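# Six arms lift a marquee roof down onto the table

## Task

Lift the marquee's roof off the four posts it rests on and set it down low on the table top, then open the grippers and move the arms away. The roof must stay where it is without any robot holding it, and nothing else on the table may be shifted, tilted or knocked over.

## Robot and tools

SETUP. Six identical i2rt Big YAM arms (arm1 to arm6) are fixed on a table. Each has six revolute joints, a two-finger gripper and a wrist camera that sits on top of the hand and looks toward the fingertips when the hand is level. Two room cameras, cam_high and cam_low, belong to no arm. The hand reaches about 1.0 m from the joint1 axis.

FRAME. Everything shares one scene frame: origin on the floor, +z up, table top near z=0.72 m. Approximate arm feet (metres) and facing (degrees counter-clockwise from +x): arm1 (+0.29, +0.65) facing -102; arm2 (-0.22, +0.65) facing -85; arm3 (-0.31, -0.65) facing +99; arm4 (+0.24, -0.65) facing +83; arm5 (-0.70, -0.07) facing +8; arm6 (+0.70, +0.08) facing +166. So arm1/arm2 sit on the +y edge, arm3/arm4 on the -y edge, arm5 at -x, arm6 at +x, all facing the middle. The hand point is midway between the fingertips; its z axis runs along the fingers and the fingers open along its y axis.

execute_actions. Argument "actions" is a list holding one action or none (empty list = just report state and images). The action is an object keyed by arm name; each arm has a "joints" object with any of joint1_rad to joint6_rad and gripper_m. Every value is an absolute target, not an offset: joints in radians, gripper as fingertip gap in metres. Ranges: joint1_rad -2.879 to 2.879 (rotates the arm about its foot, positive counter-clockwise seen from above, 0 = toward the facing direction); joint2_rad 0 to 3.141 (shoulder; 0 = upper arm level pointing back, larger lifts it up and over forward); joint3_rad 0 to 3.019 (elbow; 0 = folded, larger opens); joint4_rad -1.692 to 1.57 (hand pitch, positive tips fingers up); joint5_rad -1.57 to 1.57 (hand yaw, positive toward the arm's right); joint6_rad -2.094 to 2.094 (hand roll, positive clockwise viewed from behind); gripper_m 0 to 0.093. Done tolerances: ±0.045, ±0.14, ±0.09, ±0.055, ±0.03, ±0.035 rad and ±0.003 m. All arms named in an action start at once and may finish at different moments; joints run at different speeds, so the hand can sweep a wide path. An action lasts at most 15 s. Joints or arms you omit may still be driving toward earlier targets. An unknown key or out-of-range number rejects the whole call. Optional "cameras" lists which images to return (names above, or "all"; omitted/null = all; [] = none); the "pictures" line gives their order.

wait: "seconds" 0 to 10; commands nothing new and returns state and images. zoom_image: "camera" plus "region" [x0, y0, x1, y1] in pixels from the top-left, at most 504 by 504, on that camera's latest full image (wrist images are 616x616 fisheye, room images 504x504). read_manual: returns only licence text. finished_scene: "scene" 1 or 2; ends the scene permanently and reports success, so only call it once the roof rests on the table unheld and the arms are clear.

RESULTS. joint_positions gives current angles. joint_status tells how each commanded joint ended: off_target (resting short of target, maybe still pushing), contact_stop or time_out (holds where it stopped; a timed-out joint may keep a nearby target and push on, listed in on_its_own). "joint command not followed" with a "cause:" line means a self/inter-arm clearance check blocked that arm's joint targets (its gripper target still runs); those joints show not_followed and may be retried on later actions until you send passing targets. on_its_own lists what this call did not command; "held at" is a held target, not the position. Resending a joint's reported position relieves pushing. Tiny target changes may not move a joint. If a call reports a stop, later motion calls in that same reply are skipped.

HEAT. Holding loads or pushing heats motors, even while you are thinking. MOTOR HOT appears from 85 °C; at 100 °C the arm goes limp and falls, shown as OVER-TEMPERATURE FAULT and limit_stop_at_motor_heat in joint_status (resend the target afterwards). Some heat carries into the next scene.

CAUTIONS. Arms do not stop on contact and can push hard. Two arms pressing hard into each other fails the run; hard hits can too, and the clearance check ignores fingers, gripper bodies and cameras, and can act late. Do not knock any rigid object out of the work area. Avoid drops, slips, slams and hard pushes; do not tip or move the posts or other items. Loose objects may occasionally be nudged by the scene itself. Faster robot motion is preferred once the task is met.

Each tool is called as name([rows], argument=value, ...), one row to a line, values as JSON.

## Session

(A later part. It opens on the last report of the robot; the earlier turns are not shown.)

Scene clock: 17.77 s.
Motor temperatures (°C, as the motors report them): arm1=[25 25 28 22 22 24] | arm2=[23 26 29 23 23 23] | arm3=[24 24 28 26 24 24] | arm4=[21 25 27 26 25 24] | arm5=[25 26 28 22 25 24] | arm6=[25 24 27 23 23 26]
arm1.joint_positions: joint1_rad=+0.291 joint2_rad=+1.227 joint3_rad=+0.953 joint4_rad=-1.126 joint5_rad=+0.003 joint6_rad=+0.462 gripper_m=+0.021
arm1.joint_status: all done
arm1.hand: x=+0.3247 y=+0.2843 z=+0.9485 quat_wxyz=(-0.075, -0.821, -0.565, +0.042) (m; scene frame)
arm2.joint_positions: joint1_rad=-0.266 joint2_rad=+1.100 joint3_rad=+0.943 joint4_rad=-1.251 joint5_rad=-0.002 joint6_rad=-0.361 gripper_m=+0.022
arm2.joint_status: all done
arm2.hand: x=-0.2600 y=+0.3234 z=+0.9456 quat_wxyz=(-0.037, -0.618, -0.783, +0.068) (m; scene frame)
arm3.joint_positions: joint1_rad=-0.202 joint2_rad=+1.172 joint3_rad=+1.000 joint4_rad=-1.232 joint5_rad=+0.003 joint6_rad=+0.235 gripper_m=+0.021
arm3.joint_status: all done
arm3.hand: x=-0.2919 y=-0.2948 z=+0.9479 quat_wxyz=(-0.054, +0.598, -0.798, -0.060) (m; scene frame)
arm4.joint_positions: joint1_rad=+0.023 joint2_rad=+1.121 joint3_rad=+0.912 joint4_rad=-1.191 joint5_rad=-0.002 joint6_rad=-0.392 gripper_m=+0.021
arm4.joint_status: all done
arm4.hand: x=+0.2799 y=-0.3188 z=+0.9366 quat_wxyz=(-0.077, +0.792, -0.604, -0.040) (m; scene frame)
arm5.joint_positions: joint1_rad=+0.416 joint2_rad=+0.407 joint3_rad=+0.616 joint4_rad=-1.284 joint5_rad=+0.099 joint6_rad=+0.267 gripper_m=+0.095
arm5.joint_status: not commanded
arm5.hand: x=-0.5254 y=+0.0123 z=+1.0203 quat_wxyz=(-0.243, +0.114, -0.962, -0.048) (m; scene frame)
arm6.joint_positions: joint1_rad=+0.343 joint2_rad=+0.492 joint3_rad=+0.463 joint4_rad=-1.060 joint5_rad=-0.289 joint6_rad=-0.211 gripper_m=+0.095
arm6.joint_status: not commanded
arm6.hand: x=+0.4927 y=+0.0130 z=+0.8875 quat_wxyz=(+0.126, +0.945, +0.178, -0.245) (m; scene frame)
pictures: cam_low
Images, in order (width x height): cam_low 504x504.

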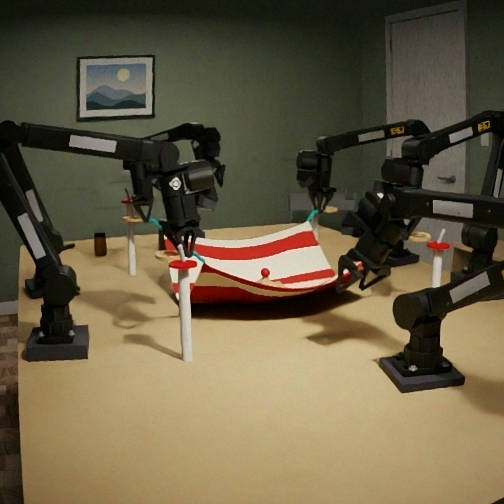

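execute_actions([
  {"arm1":{"joints":{"joint2_rad":1.611,"joint3_rad":0.706,"joint4_rad":-0.593}},"arm2":{"joints":{"joint2_rad":1.430,"joint3_rad":0.642,"joint4_rad":-0.699}},"arm3":{"joints":{"joint2_rad":1.485,"joint3_rad":0.691,"joint4_rad":-0.701}},"arm4":{"joints":{"joint2_rad":1.493,"joint3_rad":0.636,"joint4_rad":-0.626}}},
], cameras=["cam_low","cam_high"])

zoom_image(camera="cam_low", region=[100, 230, 260, 370])

zoom_image(camera="cam_low", region=[290, 210, 450, 330])

Scene clock: 19.33 s.
Motor temperatures (°C, as the motors report them): arm1=[25 25 28 22 22 24] | arm2=[23 26 29 23 23 23] | arm3=[24 24 28 26 24 24] | arm4=[21 25 27 26 25 24] | arm5=[25 26 28 22 25 24] | arm6=[25 24 27 23 23 26]
arm1.joint_positions: joint1_rad=+0.292 joint2_rad=+1.613 joint3_rad=+0.696 joint4_rad=-0.609 joint5_rad=+0.002 joint6_rad=+0.462 gripper_m=+0.021
arm1.joint_status: all done
arm1.hand: x=+0.3233 y=+0.3028 z=+0.7412 quat_wxyz=(-0.019, -0.823, -0.568, +0.011) (m; scene frame)
arm2.joint_positions: joint1_rad=-0.266 joint2_rad=+1.437 joint3_rad=+0.629 joint4_rad=-0.716 joint5_rad=-0.002 joint6_rad=-0.360 gripper_m=+0.022
arm2.joint_status: all done
arm2.hand: x=-0.2600 y=+0.3383 z=+0.7428 quat_wxyz=(-0.007, -0.620, -0.784, +0.019) (m; scene frame)
arm3.joint_positions: joint1_rad=-0.202 joint2_rad=+1.499 joint3_rad=+0.688 joint4_rad=-0.719 joint5_rad=+0.003 joint6_rad=+0.234 gripper_m=+0.021
arm3.joint_status: all done
arm3.hand: x=-0.2923 y=-0.3153 z=+0.7400 quat_wxyz=(-0.013, +0.600, -0.800, -0.011) (m; scene frame)
arm4.joint_positions: joint1_rad=+0.023 joint2_rad=+1.494 joint3_rad=+0.620 joint4_rad=-0.637 joint5_rad=-0.002 joint6_rad=-0.391 gripper_m=+0.021
arm4.joint_status: all done
arm4.hand: x=+0.2804 y=-0.3321 z=+0.7320 quat_wxyz=(-0.029, +0.794, -0.607, -0.012) (m; scene frame)
arm5.joint_positions: joint1_rad=+0.416 joint2_rad=+0.407 joint3_rad=+0.616 joint4_rad=-1.284 joint5_rad=+0.099 joint6_rad=+0.267 gripper_m=+0.095
arm5.joint_status: not commanded
arm5.hand: x=-0.5254 y=+0.0123 z=+1.0203 quat_wxyz=(-0.243, +0.114, -0.962, -0.048) (m; scene frame)
arm6.joint_positions: joint1_rad=+0.343 joint2_rad=+0.492 joint3_rad=+0.463 joint4_rad=-1.060 joint5_rad=-0.289 joint6_rad=-0.211 gripper_m=+0.095
arm6.joint_status: not commanded
arm6.hand: x=+0.4927 y=+0.0130 z=+0.8875 quat_wxyz=(+0.126, +0.945, +0.178, -0.245) (m; scene frame)
pictures: cam_high, cam_low
Images, in order (width x height): cam_high 504x504, cam_low 504x504.

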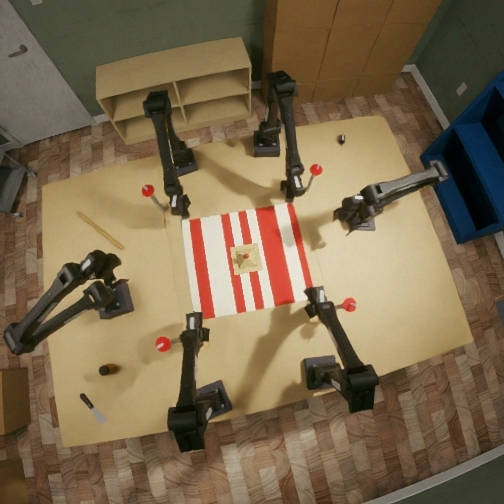

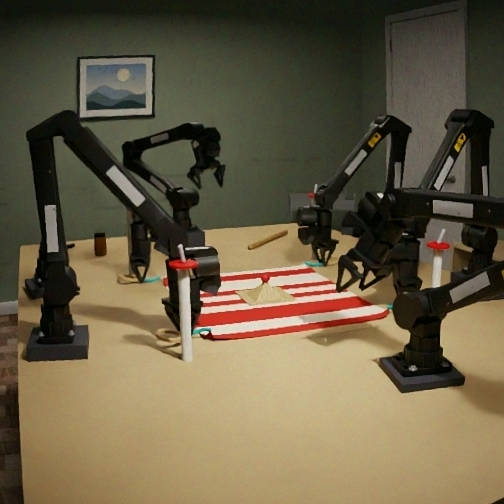

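Region (100, 230, 260, 370) of cam_low's 504x504 image, scaled by 3.150, with more detail than that image has; it fills the top 441 rows of this view, and the rest is white.

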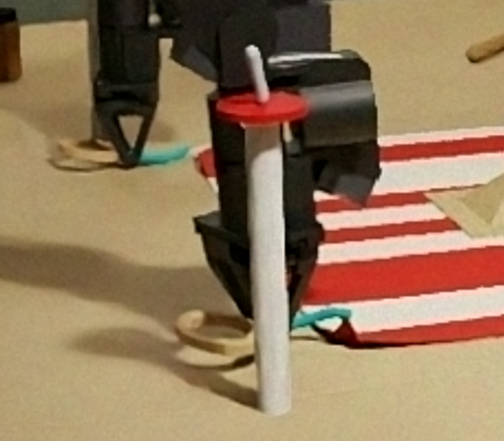

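Region (290, 210, 450, 330) of cam_low's 504x504 image, scaled by 3.150, with more detail than that image has; it fills the top 378 rows of this view, and the rest is white.

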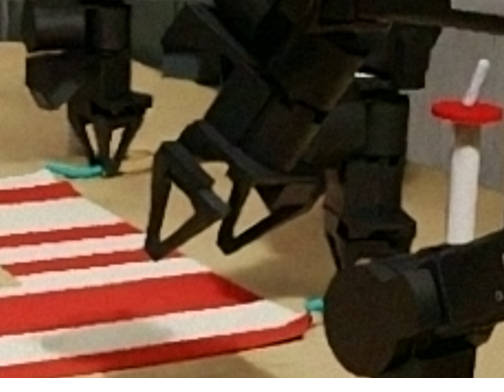

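The rings are down at table level, so I'll release them and move the arms back.

execute_actions([
  {"arm1":{"joints":{"gripper_m":0.045}},"arm2":{"joints":{"gripper_m":0.045}},"arm3":{"joints":{"gripper_m":0.045}},"arm4":{"joints":{"gripper_m":0.045,"joint2_rad":1.53}}},
], cameras=[])

execute_actions([
  {"arm1":{"joints":{"joint2_rad":0.65,"joint4_rad":-1.3}},"arm2":{"joints":{"joint2_rad":0.55,"joint4_rad":-1.32}},"arm3":{"joints":{"joint2_rad":0.6,"joint4_rad":-1.33}},"arm4":{"joints":{"joint2_rad":0.58,"joint4_rad":-1.28}}},
], cameras=["cam_low","cam_high"])

Scene clock: 20.30 s.
Motor temperatures (°C, as the motors report them): arm1=[25 25 28 22 22 24] | arm2=[23 26 29 23 23 23] | arm3=[24 24 28 26 24 24] | arm4=[21 25 27 26 25 24] | arm5=[25 26 28 22 25 24] | arm6=[25 24 27 23 23 26]
arm1.joint_positions: joint1_rad=+0.292 joint2_rad=+1.613 joint3_rad=+0.696 joint4_rad=-0.609 joint5_rad=+0.002 joint6_rad=+0.461 gripper_m=+0.045
arm1.joint_status: all done
arm1.hand: x=+0.3234 y=+0.3029 z=+0.7412 quat_wxyz=(-0.020, -0.823, -0.568, +0.011) (m; scene frame)
arm2.joint_positions: joint1_rad=-0.266 joint2_rad=+1.437 joint3_rad=+0.629 joint4_rad=-0.716 joint5_rad=-0.002 joint6_rad=-0.360 gripper_m=+0.045
arm2.joint_status: all done
arm2.hand: x=-0.2600 y=+0.3383 z=+0.7428 quat_wxyz=(-0.007, -0.620, -0.784, +0.019) (m; scene frame)
arm3.joint_positions: joint1_rad=-0.202 joint2_rad=+1.499 joint3_rad=+0.688 joint4_rad=-0.719 joint5_rad=+0.003 joint6_rad=+0.233 gripper_m=+0.045
arm3.joint_status: all done
arm3.hand: x=-0.2923 y=-0.3153 z=+0.7400 quat_wxyz=(-0.013, +0.600, -0.800, -0.011) (m; scene frame)
arm4.joint_positions: joint1_rad=+0.023 joint2_rad=+1.509 joint3_rad=+0.620 joint4_rad=-0.637 joint5_rad=-0.002 joint6_rad=-0.391 gripper_m=+0.045
arm4.joint_status: all done
arm4.hand: x=+0.2802 y=-0.3343 z=+0.7274 quat_wxyz=(-0.022, +0.794, -0.607, -0.008) (m; scene frame)
arm5.joint_positions: joint1_rad=+0.416 joint2_rad=+0.407 joint3_rad=+0.616 joint4_rad=-1.284 joint5_rad=+0.099 joint6_rad=+0.267 gripper_m=+0.095
arm5.joint_status: not commanded
arm5.hand: x=-0.5254 y=+0.0123 z=+1.0203 quat_wxyz=(-0.243, +0.114, -0.962, -0.048) (m; scene frame)
arm6.joint_positions: joint1_rad=+0.343 joint2_rad=+0.492 joint3_rad=+0.463 joint4_rad=-1.060 joint5_rad=-0.289 joint6_rad=-0.211 gripper_m=+0.095
arm6.joint_status: not commanded
arm6.hand: x=+0.4927 y=+0.0130 z=+0.8875 quat_wxyz=(+0.126, +0.945, +0.178, -0.245) (m; scene frame)
pictures: none
No camera images: the call's "cameras" was empty. Leave "cameras" out to get every camera's image.

Scene clock: 21.77 s.
Motor temperatures (°C, as the motors report them): arm1=[25 25 28 22 22 24] | arm2=[23 26 29 23 23 23] | arm3=[24 24 28 26 24 24] | arm4=[21 25 27 26 25 24] | arm5=[25 26 28 22 25 24] | arm6=[25 24 27 23 23 26]
arm1.joint_positions: joint1_rad=+0.292 joint2_rad=+0.651 joint3_rad=+0.696 joint4_rad=-1.285 joint5_rad=+0.002 joint6_rad=+0.461 gripper_m=+0.045
arm1.joint_status: all done
arm1.hand: x=+0.3107 y=+0.4280 z=+0.9826 quat_wxyz=(-0.144, -0.812, -0.560, +0.080) (m; scene frame)
arm2.joint_positions: joint1_rad=-0.266 joint2_rad=+0.550 joint3_rad=+0.629 joint4_rad=-1.303 joint5_rad=-0.002 joint6_rad=-0.360 gripper_m=+0.045
arm2.joint_status: all done
arm2.hand: x=-0.2438 y=+0.4512 z=+0.9358 quat_wxyz=(-0.084, -0.611, -0.774, +0.146) (m; scene frame)
arm3.joint_positions: joint1_rad=-0.202 joint2_rad=+0.601 joint3_rad=+0.688 joint4_rad=-1.313 joint5_rad=+0.003 joint6_rad=+0.233 gripper_m=+0.045
arm3.joint_status: all done
arm3.hand: x=-0.2992 y=-0.4378 z=+0.9526 quat_wxyz=(-0.110, +0.592, -0.788, -0.128) (m; scene frame)
arm4.joint_positions: joint1_rad=+0.023 joint2_rad=+0.585 joint3_rad=+0.620 joint4_rad=-1.272 joint5_rad=-0.002 joint6_rad=-0.391 gripper_m=+0.045
arm4.joint_status: all done
arm4.hand: x=+0.2640 y=-0.4456 z=+0.9343 quat_wxyz=(-0.146, +0.784, -0.598, -0.081) (m; scene frame)
arm5.joint_positions: joint1_rad=+0.416 joint2_rad=+0.407 joint3_rad=+0.616 joint4_rad=-1.284 joint5_rad=+0.099 joint6_rad=+0.267 gripper_m=+0.095
arm5.joint_status: not commanded
arm5.hand: x=-0.5254 y=+0.0123 z=+1.0203 quat_wxyz=(-0.243, +0.114, -0.962, -0.048) (m; scene frame)
arm6.joint_positions: joint1_rad=+0.343 joint2_rad=+0.492 joint3_rad=+0.463 joint4_rad=-1.060 joint5_rad=-0.289 joint6_rad=-0.211 gripper_m=+0.095
arm6.joint_status: not commanded
arm6.hand: x=+0.4927 y=+0.0130 z=+0.8875 quat_wxyz=(+0.126, +0.945, +0.178, -0.245) (m; scene frame)
pictures: cam_high, cam_low
Images, in order (width x height): cam_high 504x504, cam_low 504x504.

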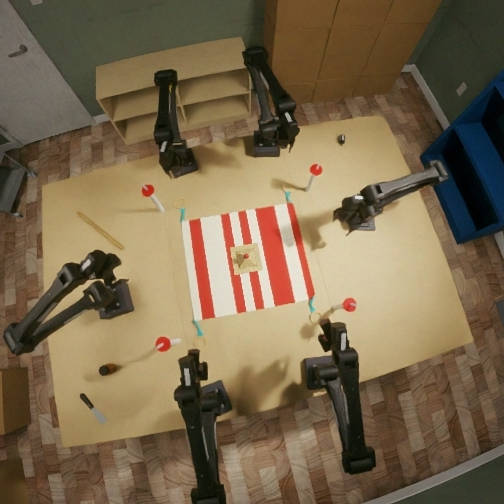

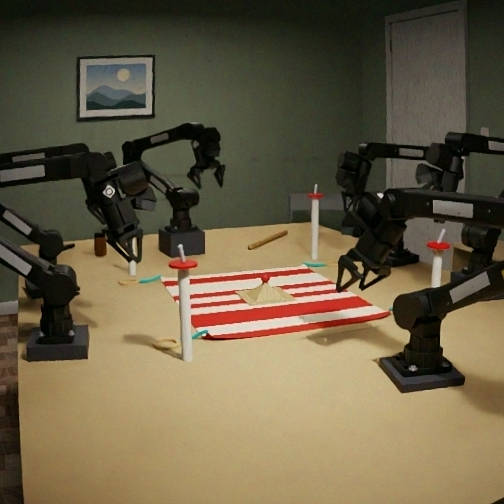

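finished_scene(scene=2)

The scene is finished: the task was done.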